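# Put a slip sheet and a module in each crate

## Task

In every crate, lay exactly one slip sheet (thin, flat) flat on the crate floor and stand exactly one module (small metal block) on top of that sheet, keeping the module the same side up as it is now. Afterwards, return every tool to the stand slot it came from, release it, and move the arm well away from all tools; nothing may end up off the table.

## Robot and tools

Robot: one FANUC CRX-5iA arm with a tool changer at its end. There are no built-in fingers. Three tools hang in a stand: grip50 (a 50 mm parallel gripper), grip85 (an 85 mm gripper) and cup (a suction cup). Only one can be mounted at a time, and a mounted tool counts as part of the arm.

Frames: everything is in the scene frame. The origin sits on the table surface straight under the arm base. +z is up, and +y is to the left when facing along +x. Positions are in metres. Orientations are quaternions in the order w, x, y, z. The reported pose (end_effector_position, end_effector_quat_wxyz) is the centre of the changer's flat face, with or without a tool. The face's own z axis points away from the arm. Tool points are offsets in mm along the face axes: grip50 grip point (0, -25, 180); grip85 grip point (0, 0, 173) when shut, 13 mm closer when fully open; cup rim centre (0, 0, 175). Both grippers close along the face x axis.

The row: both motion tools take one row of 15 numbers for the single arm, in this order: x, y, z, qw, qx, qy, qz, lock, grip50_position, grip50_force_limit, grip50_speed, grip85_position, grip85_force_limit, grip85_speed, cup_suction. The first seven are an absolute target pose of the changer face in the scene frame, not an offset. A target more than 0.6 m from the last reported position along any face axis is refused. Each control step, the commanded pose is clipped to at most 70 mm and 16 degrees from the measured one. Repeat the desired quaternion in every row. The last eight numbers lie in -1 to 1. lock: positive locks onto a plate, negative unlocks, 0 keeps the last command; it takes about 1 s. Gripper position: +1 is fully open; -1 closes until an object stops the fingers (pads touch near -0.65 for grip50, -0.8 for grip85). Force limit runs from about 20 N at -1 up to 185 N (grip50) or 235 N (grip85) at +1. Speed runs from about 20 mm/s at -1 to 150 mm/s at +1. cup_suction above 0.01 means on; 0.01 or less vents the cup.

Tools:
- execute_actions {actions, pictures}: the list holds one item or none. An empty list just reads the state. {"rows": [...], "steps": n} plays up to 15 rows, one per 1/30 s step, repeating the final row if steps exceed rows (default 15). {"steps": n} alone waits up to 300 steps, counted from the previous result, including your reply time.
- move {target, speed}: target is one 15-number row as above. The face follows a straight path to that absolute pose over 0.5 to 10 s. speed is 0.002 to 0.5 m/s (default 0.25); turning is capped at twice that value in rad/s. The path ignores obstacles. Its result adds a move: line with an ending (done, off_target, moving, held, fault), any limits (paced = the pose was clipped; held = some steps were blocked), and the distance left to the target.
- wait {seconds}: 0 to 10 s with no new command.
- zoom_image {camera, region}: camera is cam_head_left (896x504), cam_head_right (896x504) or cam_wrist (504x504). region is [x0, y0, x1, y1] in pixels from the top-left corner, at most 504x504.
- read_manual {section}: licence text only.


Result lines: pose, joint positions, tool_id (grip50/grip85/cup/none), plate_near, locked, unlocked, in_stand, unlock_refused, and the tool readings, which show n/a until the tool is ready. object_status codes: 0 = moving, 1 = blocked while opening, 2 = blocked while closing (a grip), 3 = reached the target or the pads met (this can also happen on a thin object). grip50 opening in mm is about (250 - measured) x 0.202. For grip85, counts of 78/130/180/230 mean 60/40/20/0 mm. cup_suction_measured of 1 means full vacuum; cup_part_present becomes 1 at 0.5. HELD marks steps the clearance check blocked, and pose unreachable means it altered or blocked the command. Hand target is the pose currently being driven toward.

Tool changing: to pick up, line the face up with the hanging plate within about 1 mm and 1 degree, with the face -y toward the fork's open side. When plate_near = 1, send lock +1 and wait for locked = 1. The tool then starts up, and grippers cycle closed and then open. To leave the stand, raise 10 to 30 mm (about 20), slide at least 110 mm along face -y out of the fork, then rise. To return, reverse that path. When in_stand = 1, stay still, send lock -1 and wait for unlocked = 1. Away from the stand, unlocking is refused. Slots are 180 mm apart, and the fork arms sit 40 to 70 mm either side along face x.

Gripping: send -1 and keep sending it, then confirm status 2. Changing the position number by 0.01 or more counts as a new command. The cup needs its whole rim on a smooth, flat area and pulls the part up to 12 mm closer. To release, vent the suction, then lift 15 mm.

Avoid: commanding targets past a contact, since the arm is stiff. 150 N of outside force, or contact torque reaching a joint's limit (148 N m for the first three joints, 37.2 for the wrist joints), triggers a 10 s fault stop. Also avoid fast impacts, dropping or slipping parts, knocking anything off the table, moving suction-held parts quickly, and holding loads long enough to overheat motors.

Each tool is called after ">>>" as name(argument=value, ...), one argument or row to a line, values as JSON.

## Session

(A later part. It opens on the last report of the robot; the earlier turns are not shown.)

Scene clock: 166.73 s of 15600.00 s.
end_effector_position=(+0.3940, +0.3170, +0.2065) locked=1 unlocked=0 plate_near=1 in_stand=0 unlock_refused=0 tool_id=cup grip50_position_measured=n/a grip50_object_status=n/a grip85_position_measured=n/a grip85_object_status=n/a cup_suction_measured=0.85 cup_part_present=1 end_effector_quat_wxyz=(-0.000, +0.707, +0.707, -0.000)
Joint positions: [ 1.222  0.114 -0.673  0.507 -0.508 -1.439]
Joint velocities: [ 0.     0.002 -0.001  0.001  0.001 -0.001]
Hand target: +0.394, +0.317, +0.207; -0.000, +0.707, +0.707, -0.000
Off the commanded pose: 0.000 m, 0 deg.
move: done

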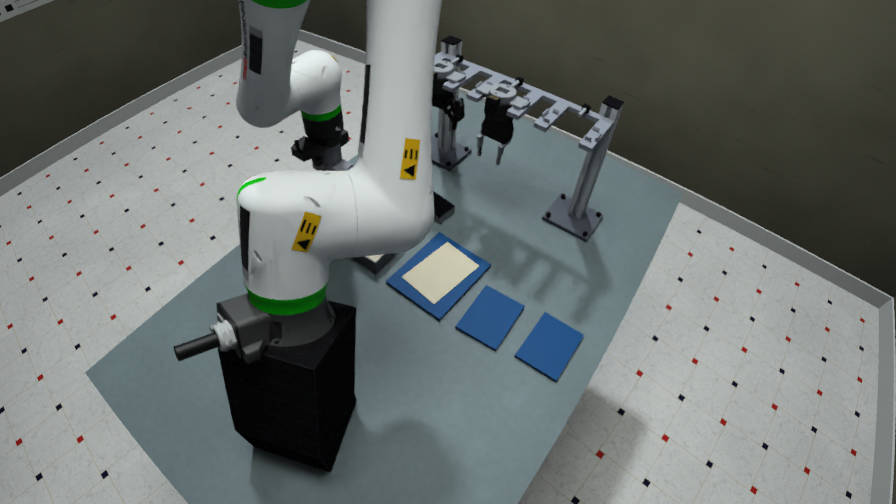

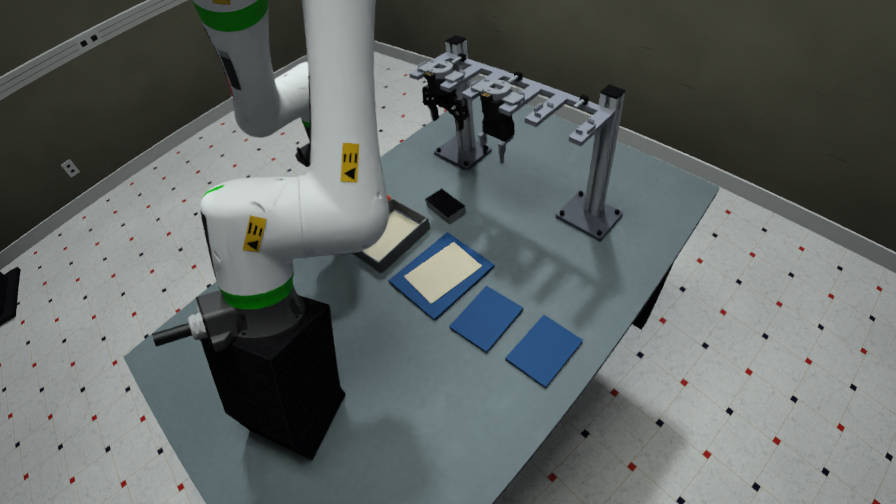

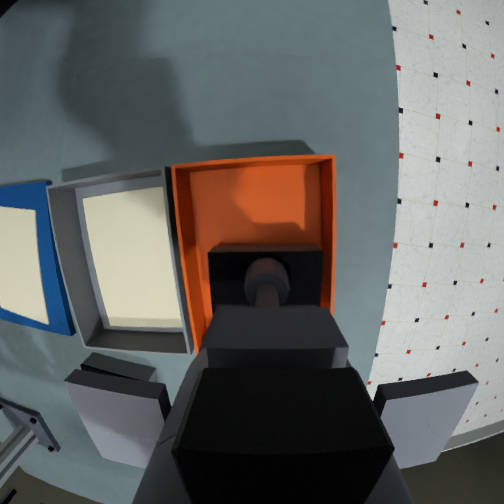

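>>> move(
  target=[0.394,0.317,0.27,0,0.7071,0.7071,0,0,0,0,0,0,0,0,1],
  speed=0.08,
)

>>> move(
  target=[0.388,0.172,0.27,0,-0.0384,0.9993,0,0,0,0,0,0,0,0,1],
  speed=0.3,
)

Scene clock: 171.73 s of 15600.00 s.
end_effector_position=(+0.3941, +0.3171, +0.2699) locked=1 unlocked=0 plate_near=1 in_stand=0 unlock_refused=0 tool_id=cup grip50_position_measured=n/a grip50_object_status=n/a grip85_position_measured=n/a grip85_object_status=n/a cup_suction_measured=1.00 cup_part_present=1 end_effector_quat_wxyz=(+0.000, +0.707, +0.707, +0.000)
Joint positions: [ 1.277 -0.031 -0.643  0.413 -0.684 -1.369]
Joint velocities: [ 0.    -0.001  0.    -0.    -0.001 -0.   ]
Hand target: +0.394, +0.317, +0.270; +0.000, +0.707, +0.707, +0.000
Off the commanded pose: 0.000 m, 0 deg.
move: done

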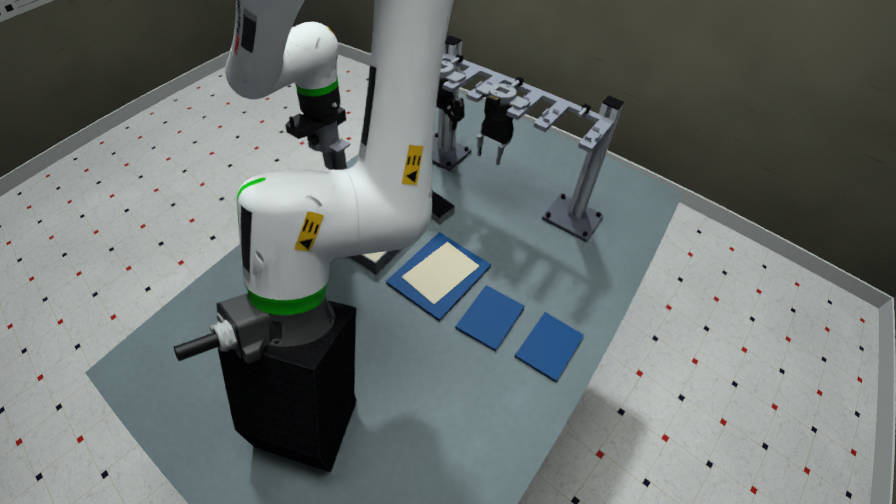

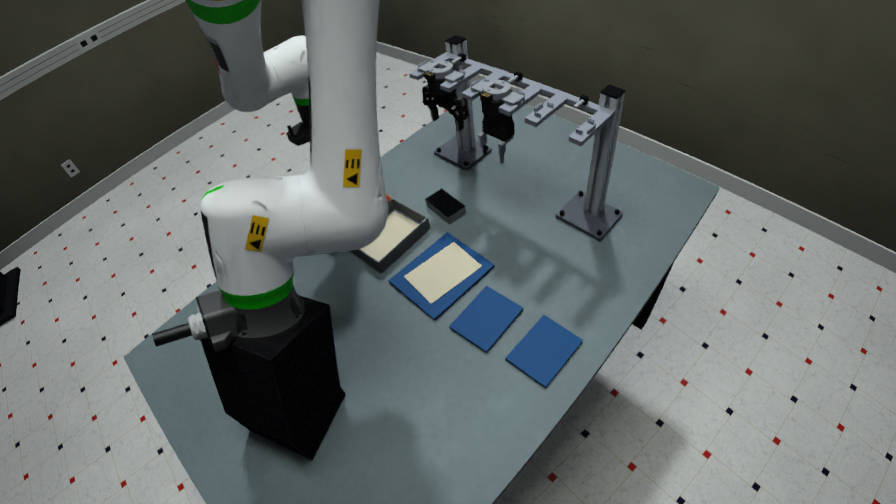

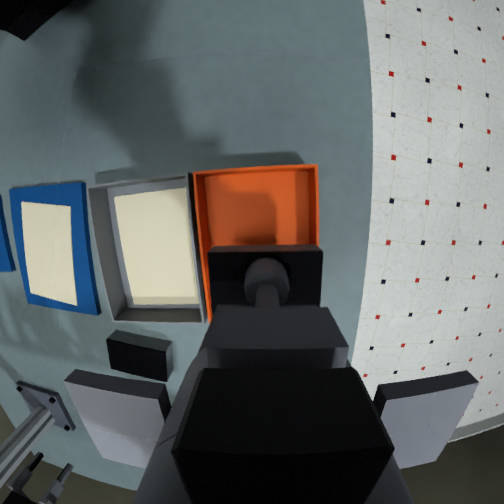

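Scene clock: 174.90 s of 15600.00 s.
end_effector_position=(+0.3874, +0.1721, +0.2703) locked=1 unlocked=0 plate_near=1 in_stand=0 unlock_refused=0 tool_id=cup grip50_position_measured=n/a grip50_object_status=n/a grip85_position_measured=n/a grip85_object_status=n/a cup_suction_measured=1.00 cup_part_present=1 end_effector_quat_wxyz=(-0.001, -0.038, +0.999, +0.000)
Joint positions: [ 1.044 -0.236 -0.854  0.311 -0.611  0.573]
Joint velocities: [-0.002  0.003  0.002 -0.003 -0.003  0.004]
Hand target: +0.387, +0.172, +0.270; -0.001, -0.038, +0.999, +0.000
Off the commanded pose: 0.001 m, 0 deg.
move: done

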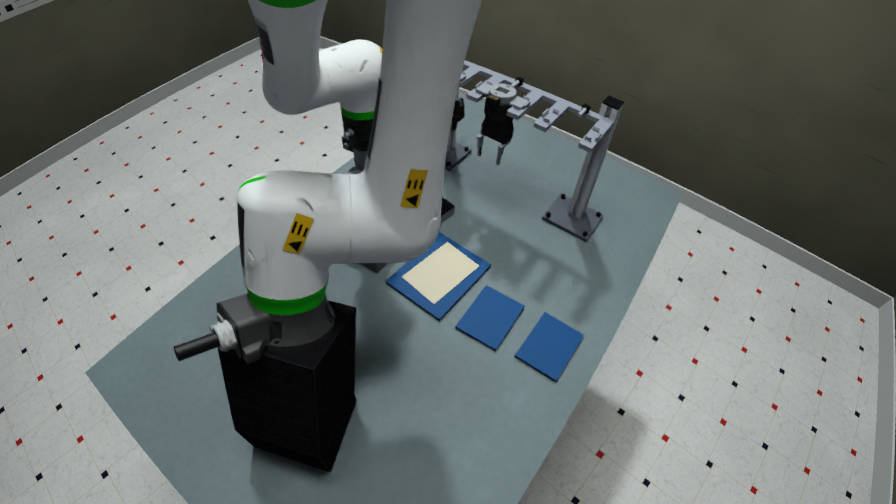

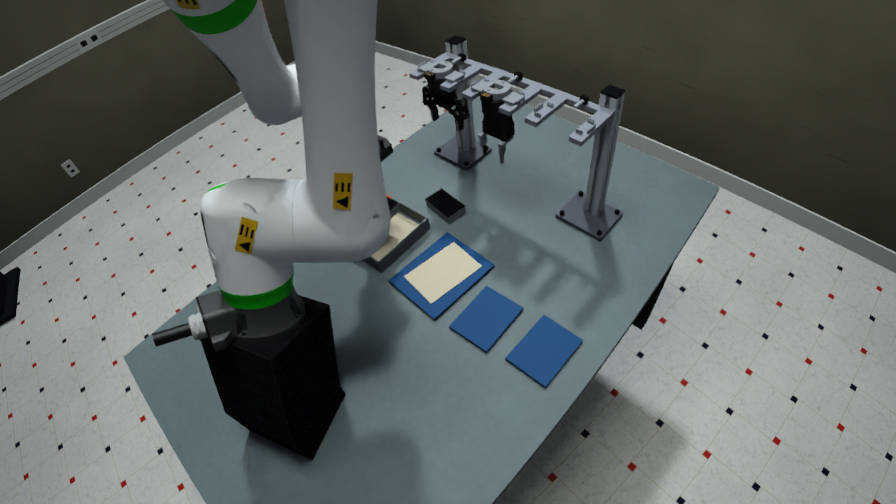

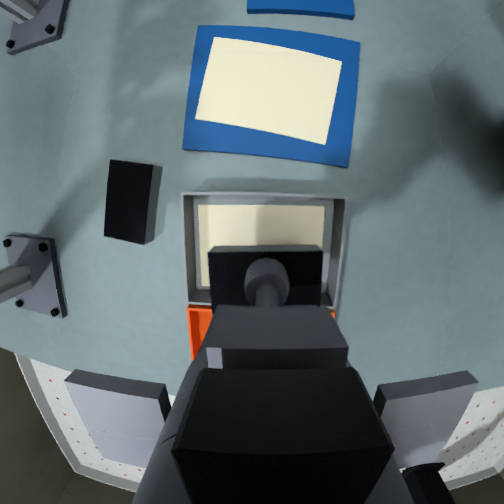

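>>> move(
  target=[0.388,0.172,0.200,0,-0.0384,0.9993,0,0,0,0,0,0,0,0,1],
  speed=0.05,
)

>>> execute_actions(
  actions=[
    {"rows":[[0.388,0.172,0.200,0,-0.0384,0.9993,0,0,0,0,0,0,0,0,0]],"steps":12},
  ],
  pictures=false,
)

>>> move(
  target=[0.388,0.172,0.26,0,-0.0384,0.9993,0,0,0,0,0,0,0,0,0],
  speed=0.1,
)

>>> move(
  target=[0.388,-0.023,0.222,0,0.7547,0.6561,0,0,0,0,0,0,0,0,0],
  speed=0.3,
)

Scene clock: 185.70 s of 15600.00 s.
end_effector_position=(+0.3878, +0.1720, +0.2001) locked=1 unlocked=0 plate_near=1 in_stand=0 unlock_refused=0 tool_id=cup grip50_position_measured=n/a grip50_object_status=n/a grip85_position_measured=n/a grip85_object_status=n/a cup_suction_measured=1.00 cup_part_present=1 end_effector_quat_wxyz=(-0.000, -0.039, +0.999, +0.000)
Joint positions: [ 0.98  -0.024 -0.895  0.453 -0.358  0.464]
Joint velocities: [-0.001  0.001 -0.     0.003  0.001 -0.003]
Hand target: +0.388, +0.172, +0.200; -0.000, -0.039, +0.999, +0.000
Off the commanded pose: 0.000 m, 0 deg.
move: done

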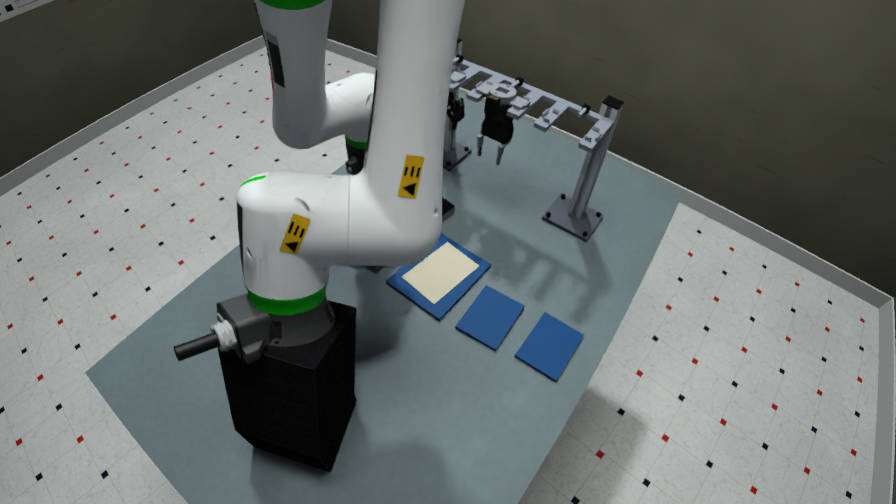

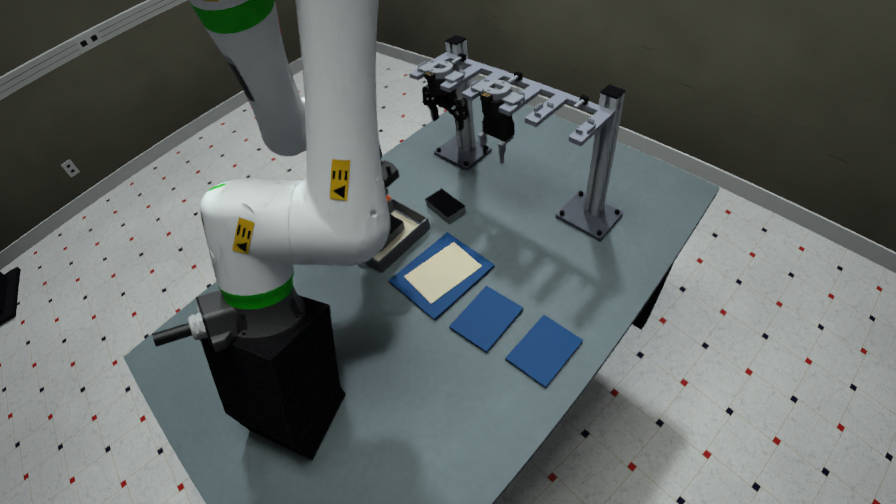

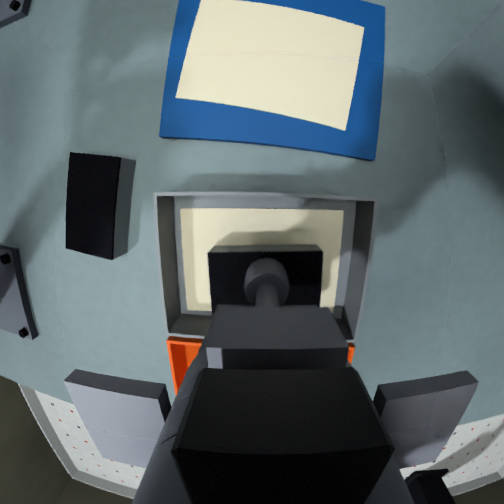

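Scene clock: 186.10 s of 15600.00 s.
end_effector_position=(+0.3880, +0.1720, +0.2000) locked=1 unlocked=0 plate_near=1 in_stand=0 unlock_refused=0 tool_id=cup grip50_position_measured=n/a grip50_object_status=n/a grip85_position_measured=n/a grip85_object_status=n/a cup_suction_measured=0.01 cup_part_present=0 end_effector_quat_wxyz=(+0.000, -0.038, +0.999, +0.000)
Joint positions: [ 0.98  -0.024 -0.895  0.455 -0.357  0.462]
Joint velocities: [-0.    -0.001 -0.     0.    -0.     0.   ]
Hand target: +0.388, +0.172, +0.200; +0.000, -0.038, +0.999, +0.000
Off the commanded pose: 0.000 m, 0 deg.
Steps of this call (steps 1 to 12: all 12 steps of this action). Readings (end_effector_position | what the end effector reports):
1: (+0.3878, +0.1720, +0.2001) | locked=1 unlocked=0 plate_near=1 in_stand=0 unlock_refused=0 tool_id=cup grip50_position_measured=n/a grip50_object_status=n/a grip85_position_measured=n/a grip85_object_status=n/a cup_suction_measured=0.70 cup_part_present=1
2: (+0.3879, +0.1720, +0.2001) | locked=1 unlocked=0 plate_near=1 in_stand=0 unlock_refused=0 tool_id=cup grip50_position_measured=n/a grip50_object_status=n/a grip85_position_measured=n/a grip85_object_status=n/a cup_suction_measured=0.14 cup_part_present=0
4: (+0.3880, +0.1720, +0.2001) | locked=1 unlocked=0 plate_near=1 in_stand=0 unlock_refused=0 tool_id=cup grip50_position_measured=n/a grip50_object_status=n/a grip85_position_measured=n/a grip85_object_status=n/a cup_suction_measured=0.01 cup_part_present=0
8: (+0.3880, +0.1720, +0.2000) | locked=1 unlocked=0 plate_near=1 in_stand=0 unlock_refused=0 tool_id=cup grip50_position_measured=n/a grip50_object_status=n/a grip85_position_measured=n/a grip85_object_status=n/a cup_suction_measured=0.01 cup_part_present=0
12: the state above

Scene clock: 187.30 s of 15600.00 s.
end_effector_position=(+0.3882, +0.1720, +0.2599) locked=1 unlocked=0 plate_near=1 in_stand=0 unlock_refused=0 tool_id=cup grip50_position_measured=n/a grip50_object_status=n/a grip85_position_measured=n/a grip85_object_status=n/a cup_suction_measured=0.01 cup_part_present=0 end_effector_quat_wxyz=(+0.000, -0.038, +0.999, -0.000)
Joint positions: [ 1.034 -0.205 -0.86   0.326 -0.573  0.563]
Joint velocities: [ 0.     0.     0.    -0.    -0.001 -0.   ]
Hand target: +0.388, +0.172, +0.260; +0.000, -0.038, +0.999, -0.000
Off the commanded pose: 0.000 m, 0 deg.
move: done

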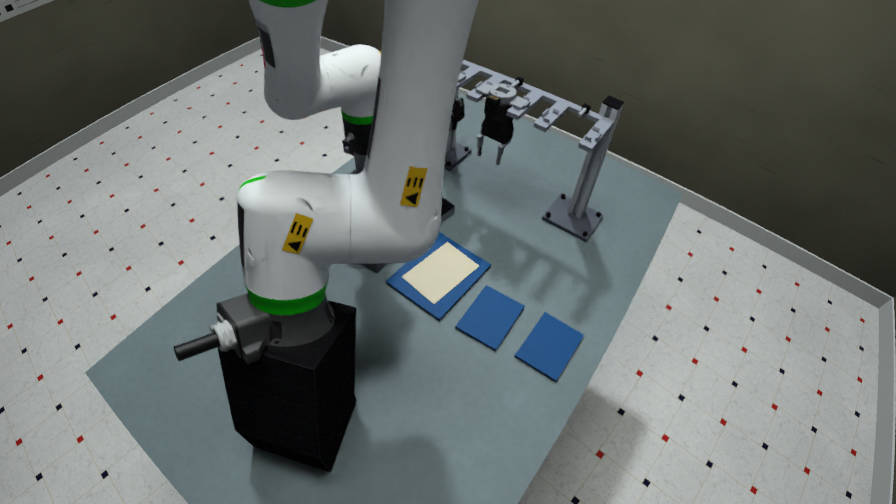

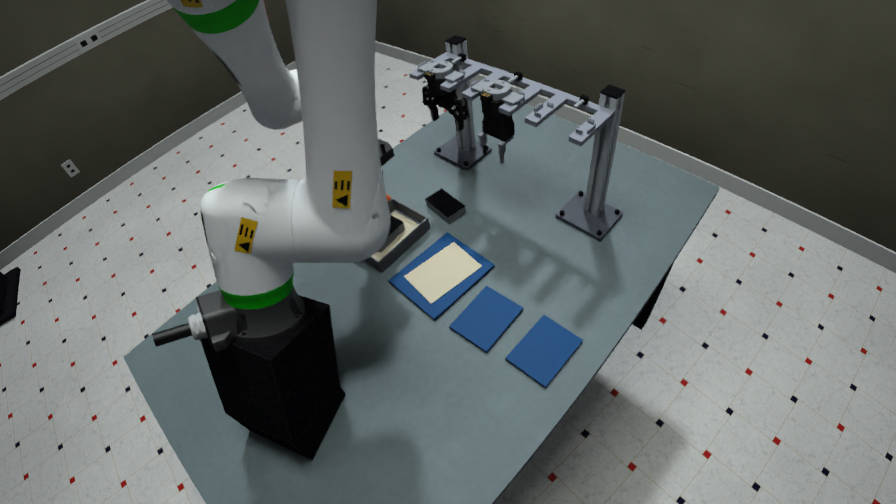

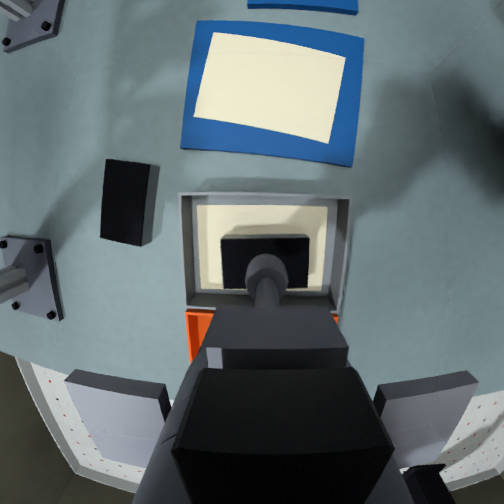

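Scene clock: 190.67 s of 15600.00 s.
end_effector_position=(+0.3869, -0.0225, +0.2224) locked=1 unlocked=0 plate_near=1 in_stand=0 unlock_refused=0 tool_id=cup grip50_position_measured=n/a grip50_object_status=n/a grip85_position_measured=n/a grip85_object_status=n/a cup_suction_measured=0.01 cup_part_present=0 end_effector_quat_wxyz=(-0.002, +0.755, +0.656, -0.000)
Joint positions: [ 0.436 -0.08  -0.808 -0.137 -0.447 -0.27 ]
Joint velocities: [-0.001 -0.     0.    -0.001 -0.001  0.008]
Hand target: +0.387, -0.023, +0.222; -0.002, +0.755, +0.656, -0.000
Off the commanded pose: 0.001 m, 0 deg.
move: done

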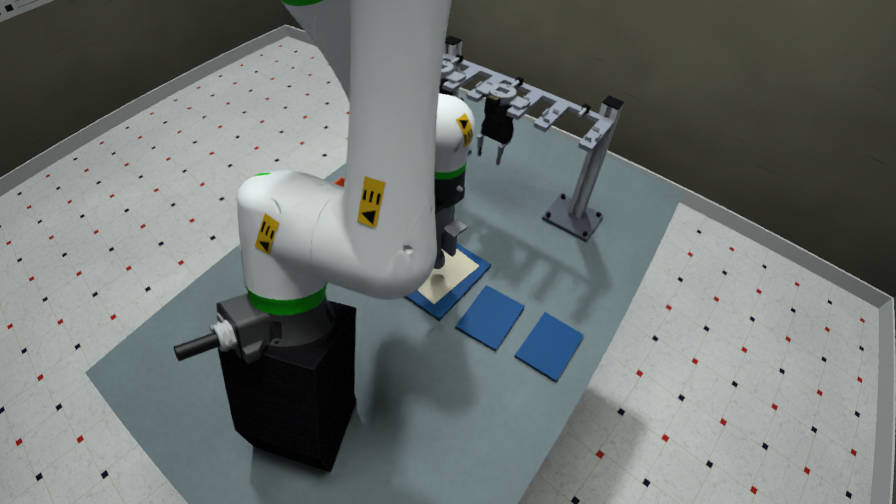

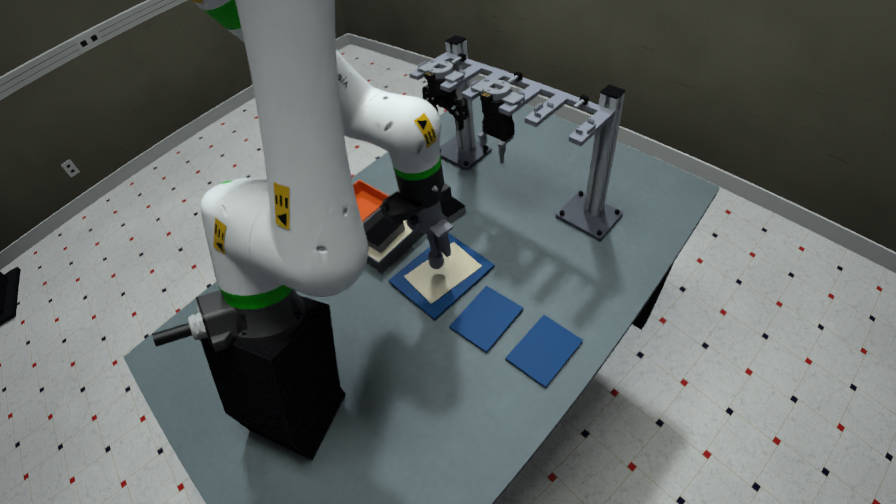

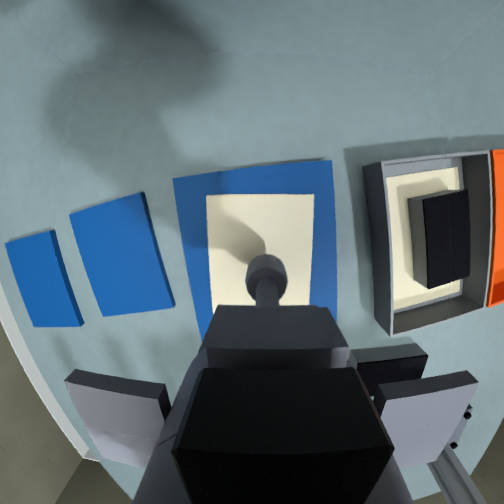

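>>> move(
  target=[0.388,-0.023,0.1815,0,0.7547,0.6561,0,0,0,0,0,0,0,0,1],
  speed=0.04,
)

>>> execute_actions(
  actions=[
    {"steps":10},
  ],
  pictures=false,
)

Scene clock: 197.07 s of 15600.00 s.
end_effector_position=(+0.3880, -0.0229, +0.1816) locked=1 unlocked=0 plate_near=1 in_stand=0 unlock_refused=0 tool_id=cup grip50_position_measured=n/a grip50_object_status=n/a grip85_position_measured=n/a grip85_object_status=n/a cup_suction_measured=0.89 cup_part_present=1 end_effector_quat_wxyz=(-0.000, +0.755, +0.656, +0.000)
Joint positions: [ 0.441  0.06  -0.789 -0.172 -0.325 -0.234]
Joint velocities: [-0.001  0.     0.002 -0.001  0.001  0.001]
Hand target: +0.388, -0.023, +0.182; -0.000, +0.755, +0.656, +0.000
Off the commanded pose: 0.000 m, 0 deg.
move: done

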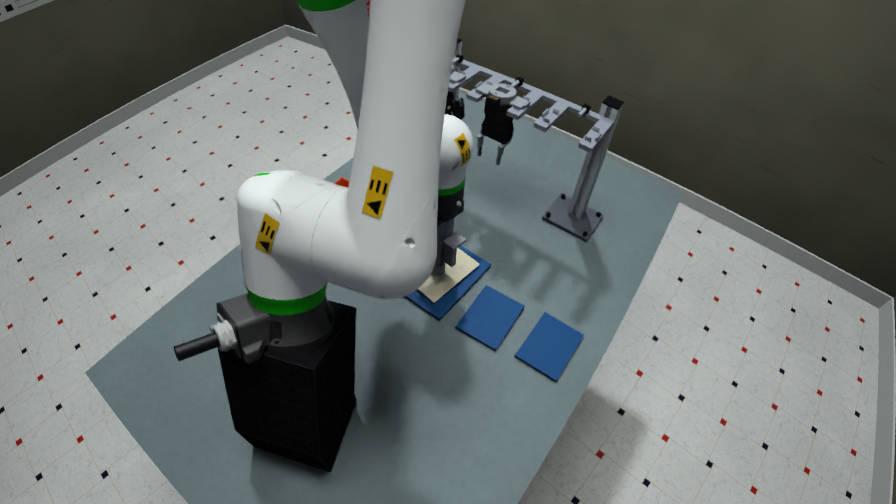

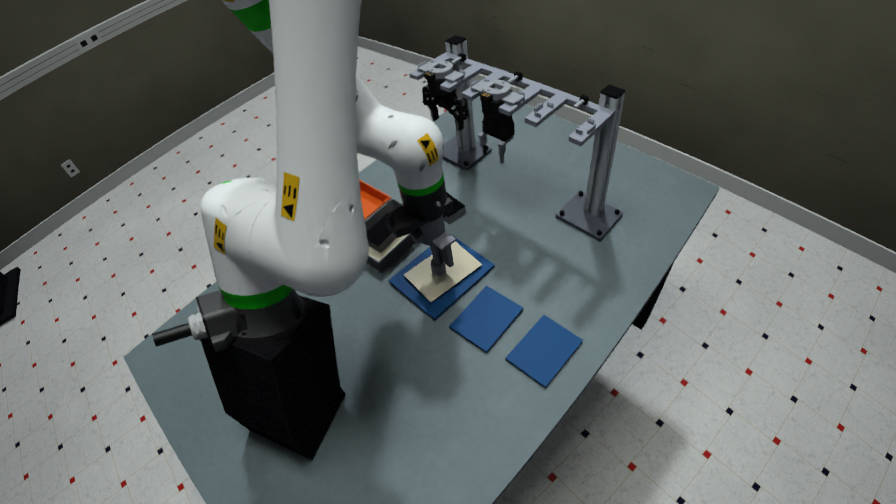

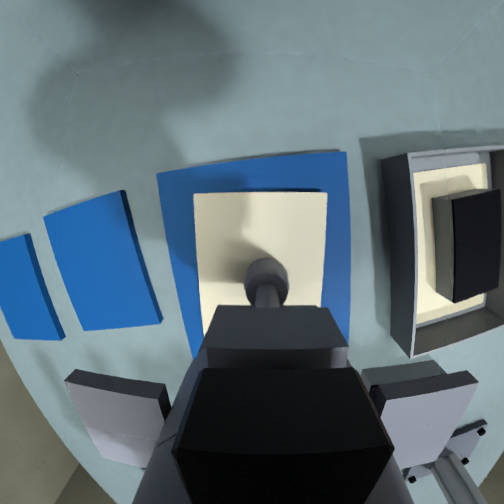

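Scene clock: 197.40 s of 15600.00 s.
end_effector_position=(+0.3880, -0.0229, +0.1816) locked=1 unlocked=0 plate_near=1 in_stand=0 unlock_refused=0 tool_id=cup grip50_position_measured=n/a grip50_object_status=n/a grip85_position_measured=n/a grip85_object_status=n/a cup_suction_measured=0.96 cup_part_present=1 end_effector_quat_wxyz=(-0.000, +0.755, +0.656, +0.000)
Joint positions: [ 0.441  0.06  -0.789 -0.172 -0.325 -0.234]
Joint velocities: [-0.001  0.     0.001  0.    -0.     0.   ]
Hand target: +0.388, -0.023, +0.182; -0.000, +0.755, +0.656, +0.000
Off the commanded pose: 0.000 m, 0 deg.
Steps of this call (steps 1 to 10: nothing new was sent). Readings (end_effector_position | what the end effector reports):
1: (+0.3880, -0.0229, +0.1816) | locked=1 unlocked=0 plate_near=1 in_stand=0 unlock_refused=0 tool_id=cup grip50_position_measured=n/a grip50_object_status=n/a grip85_position_measured=n/a grip85_object_status=n/a cup_suction_measured=0.90 cup_part_present=1
2: (+0.3880, -0.0229, +0.1816) | locked=1 unlocked=0 plate_near=1 in_stand=0 unlock_refused=0 tool_id=cup grip50_position_measured=n/a grip50_object_status=n/a grip85_position_measured=n/a grip85_object_status=n/a cup_suction_measured=0.93 cup_part_present=1
4: (+0.3880, -0.0229, +0.1816) | locked=1 unlocked=0 plate_near=1 in_stand=0 unlock_refused=0 tool_id=cup grip50_position_measured=n/a grip50_object_status=n/a grip85_position_measured=n/a grip85_object_status=n/a cup_suction_measured=0.94 cup_part_present=1
8: (+0.3880, -0.0229, +0.1816) | locked=1 unlocked=0 plate_near=1 in_stand=0 unlock_refused=0 tool_id=cup grip50_position_measured=n/a grip50_object_status=n/a grip85_position_measured=n/a grip85_object_status=n/a cup_suction_measured=0.95 cup_part_present=1
10: the state above

>>> move(
  target=[0.388,-0.023,0.25,0,0.7547,0.6561,0,0,0,0,0,0,0,0,1],
  speed=0.1,
)

>>> move(
  target=[0.381,0.313,0.25,0,0.6820,0.7314,0,0,0,0,0,0,0,0,1],
  speed=0.2,
)

>>> move(
  target=[0.381,0.313,0.222,0,0.6820,0.7314,0,0,0,0,0,0,0,0,1],
  speed=0.05,
)

Scene clock: 209.17 s of 15600.00 s.
end_effector_position=(+0.3881, -0.0231, +0.2498) locked=1 unlocked=0 plate_near=1 in_stand=0 unlock_refused=0 tool_id=cup grip50_position_measured=n/a grip50_object_status=n/a grip85_position_measured=n/a grip85_object_status=n/a cup_suction_measured=0.96 cup_part_present=1 end_effector_quat_wxyz=(+0.000, +0.755, +0.656, -0.000)
Joint positions: [ 0.432 -0.168 -0.811 -0.114 -0.53  -0.291]
Joint velocities: [ 0.001 -0.001  0.     0.    -0.001  0.   ]
Hand target: +0.388, -0.023, +0.250; +0.000, +0.755, +0.656, -0.000
Off the commanded pose: 0.000 m, 0 deg.
move: done

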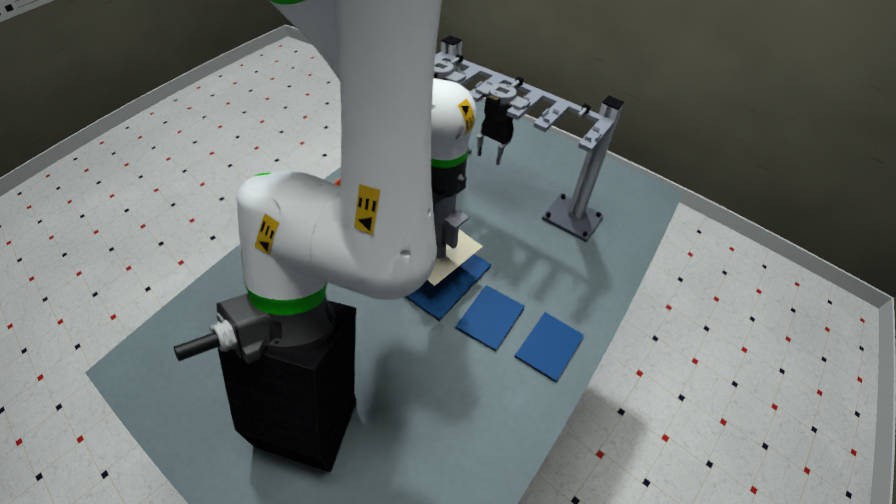

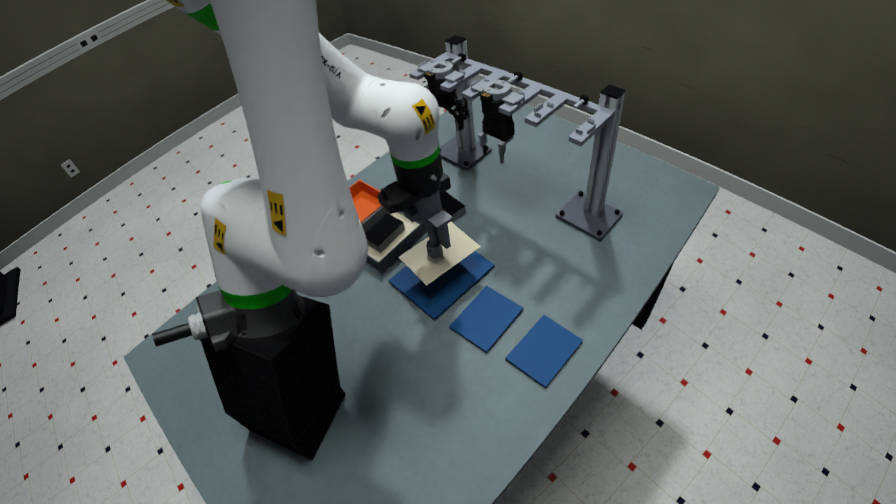

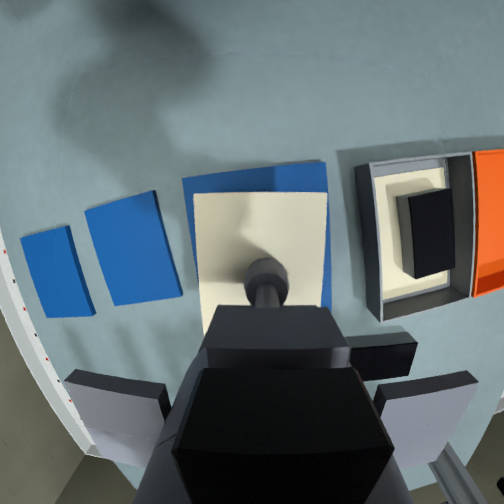

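Scene clock: 211.23 s of 15600.00 s.
end_effector_position=(+0.3827, +0.3124, +0.2495) locked=1 unlocked=0 plate_near=1 in_stand=0 unlock_refused=0 tool_id=cup grip50_position_measured=n/a grip50_object_status=n/a grip85_position_measured=n/a grip85_object_status=n/a cup_suction_measured=0.96 cup_part_present=1 end_effector_quat_wxyz=(+0.002, +0.682, +0.732, +0.001)
Joint positions: [ 1.278 -0.006 -0.694  0.463 -0.616 -1.358]
Joint velocities: [ 0.002  0.     0.001  0.    -0.     0.   ]
Hand target: +0.383, +0.312, +0.250; +0.002, +0.682, +0.732, +0.001
Off the commanded pose: 0.002 m, 0 deg.
move: done

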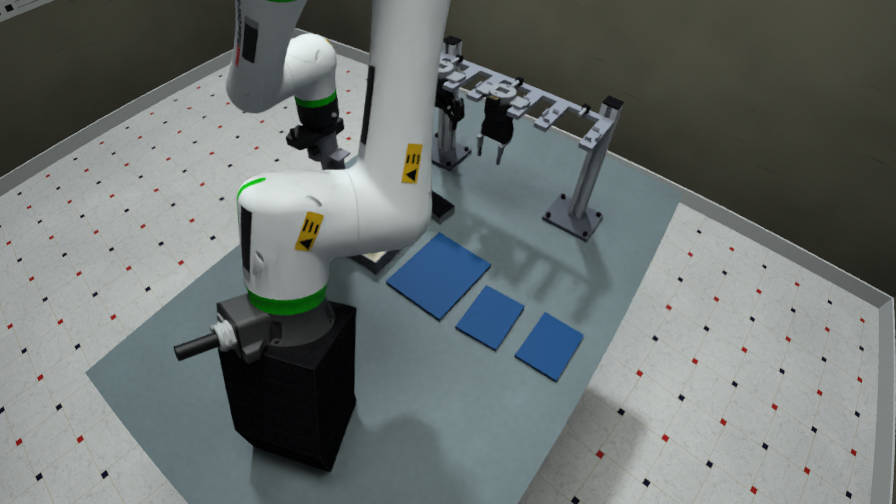

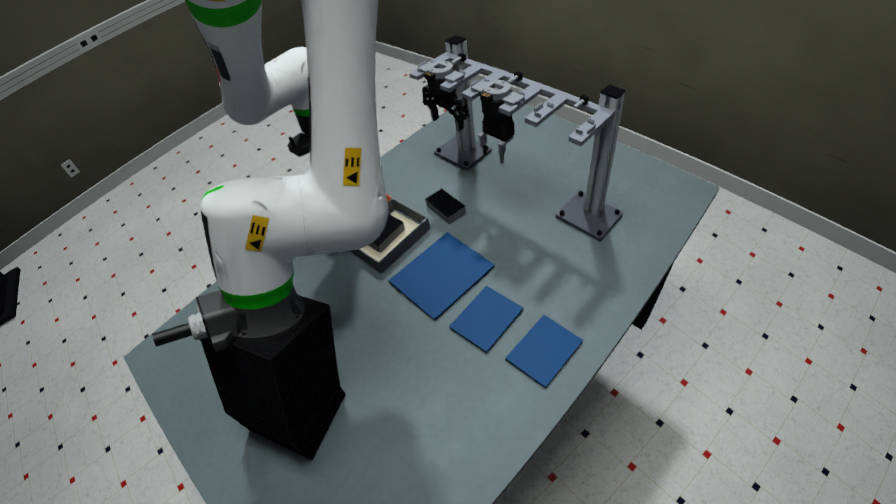

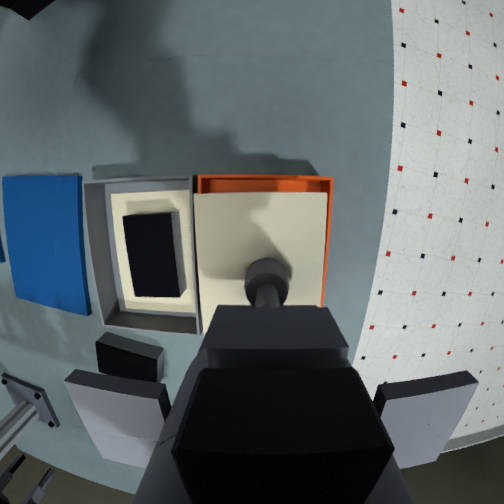

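Scene clock: 212.07 s of 15600.00 s.
end_effector_position=(+0.3809, +0.3130, +0.2221) locked=1 unlocked=0 plate_near=1 in_stand=0 unlock_refused=0 tool_id=cup grip50_position_measured=n/a grip50_object_status=n/a grip85_position_measured=n/a grip85_object_status=n/a cup_suction_measured=0.96 cup_part_present=1 end_effector_quat_wxyz=(-0.000, +0.682, +0.731, -0.000)
Joint positions: [ 1.255  0.059 -0.707  0.501 -0.538 -1.39 ]
Joint velocities: [ 0.001  0.001 -0.     0.001  0.001 -0.001]
Hand target: +0.381, +0.313, +0.222; -0.000, +0.682, +0.731, -0.000
Off the commanded pose: 0.000 m, 0 deg.
move: done

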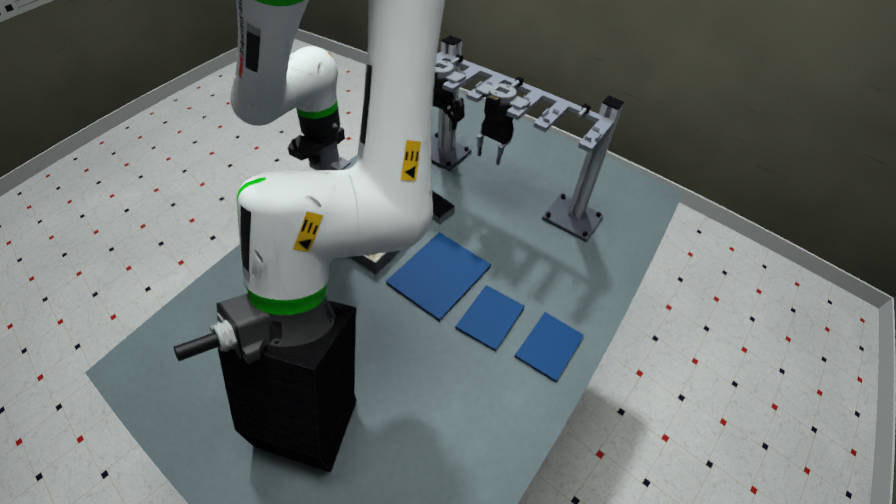

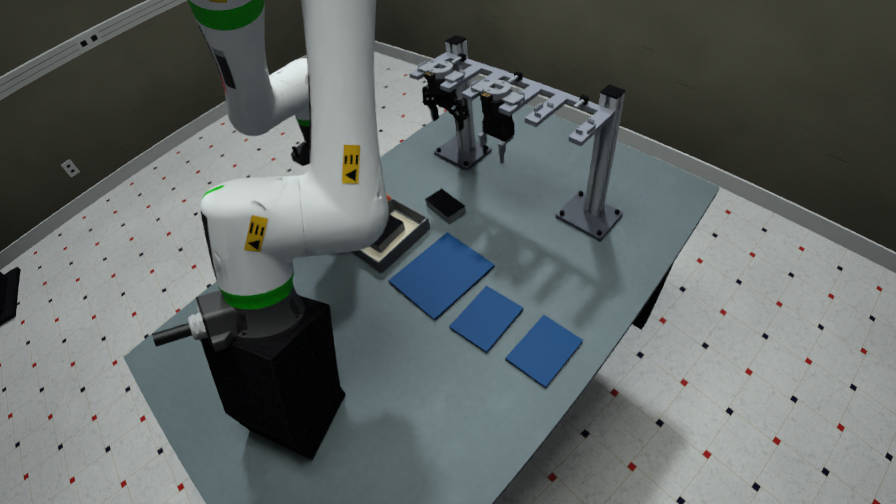

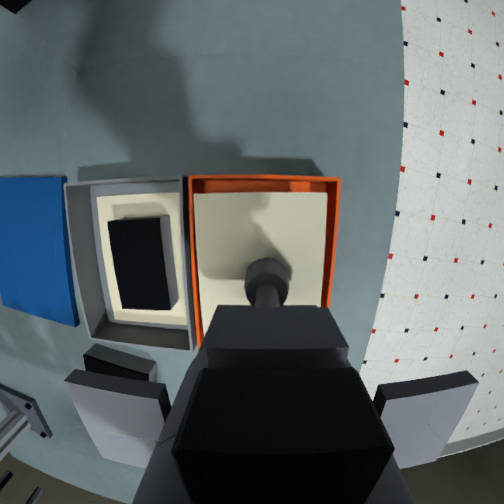

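>>> move(
  target=[0.380,0.3165,0.212,0,0.6884,0.7254,0,0,0,0,0,0,0,0,1],
  speed=0.03,
)

Scene clock: 219.33 s of 15600.00 s.
end_effector_position=(+0.3800, +0.3165, +0.2120) locked=1 unlocked=0 plate_near=1 in_stand=0 unlock_refused=0 tool_id=cup grip50_position_measured=n/a grip50_object_status=n/a grip85_position_measured=n/a grip85_object_status=n/a cup_suction_measured=0.96 cup_part_present=1 end_effector_quat_wxyz=(-0.000, +0.688, +0.725, +0.000)
Joint positions: [ 1.251  0.087 -0.708  0.525 -0.511 -1.431]
Joint velocities: [-0.    -0.    -0.001  0.002  0.001 -0.001]
Hand target: +0.380, +0.316, +0.212; -0.000, +0.688, +0.725, +0.000
Off the commanded pose: 0.000 m, 0 deg.
move: done

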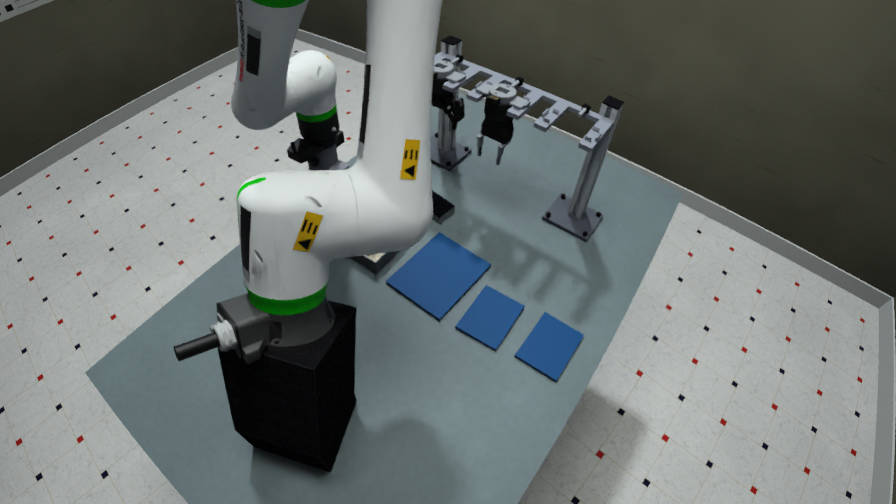

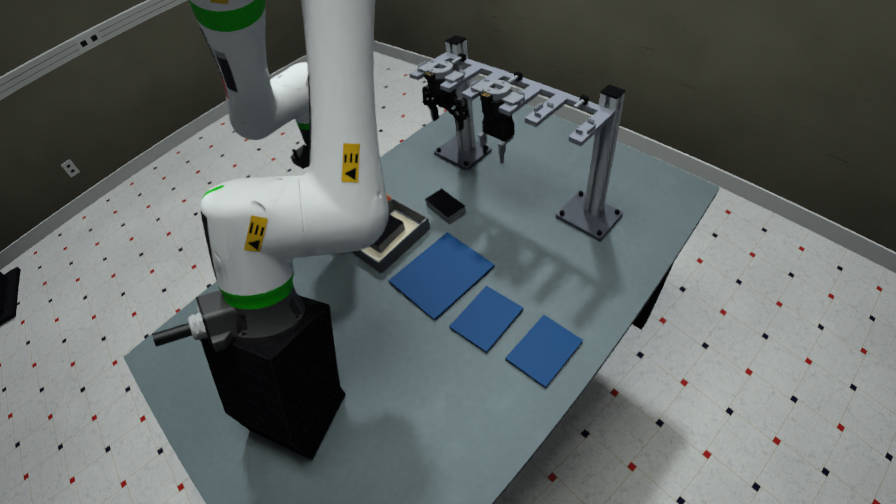

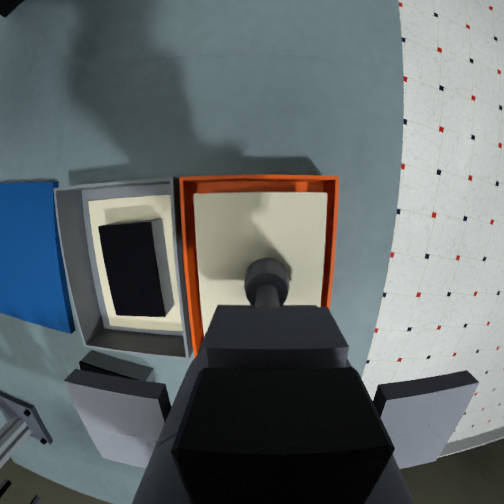

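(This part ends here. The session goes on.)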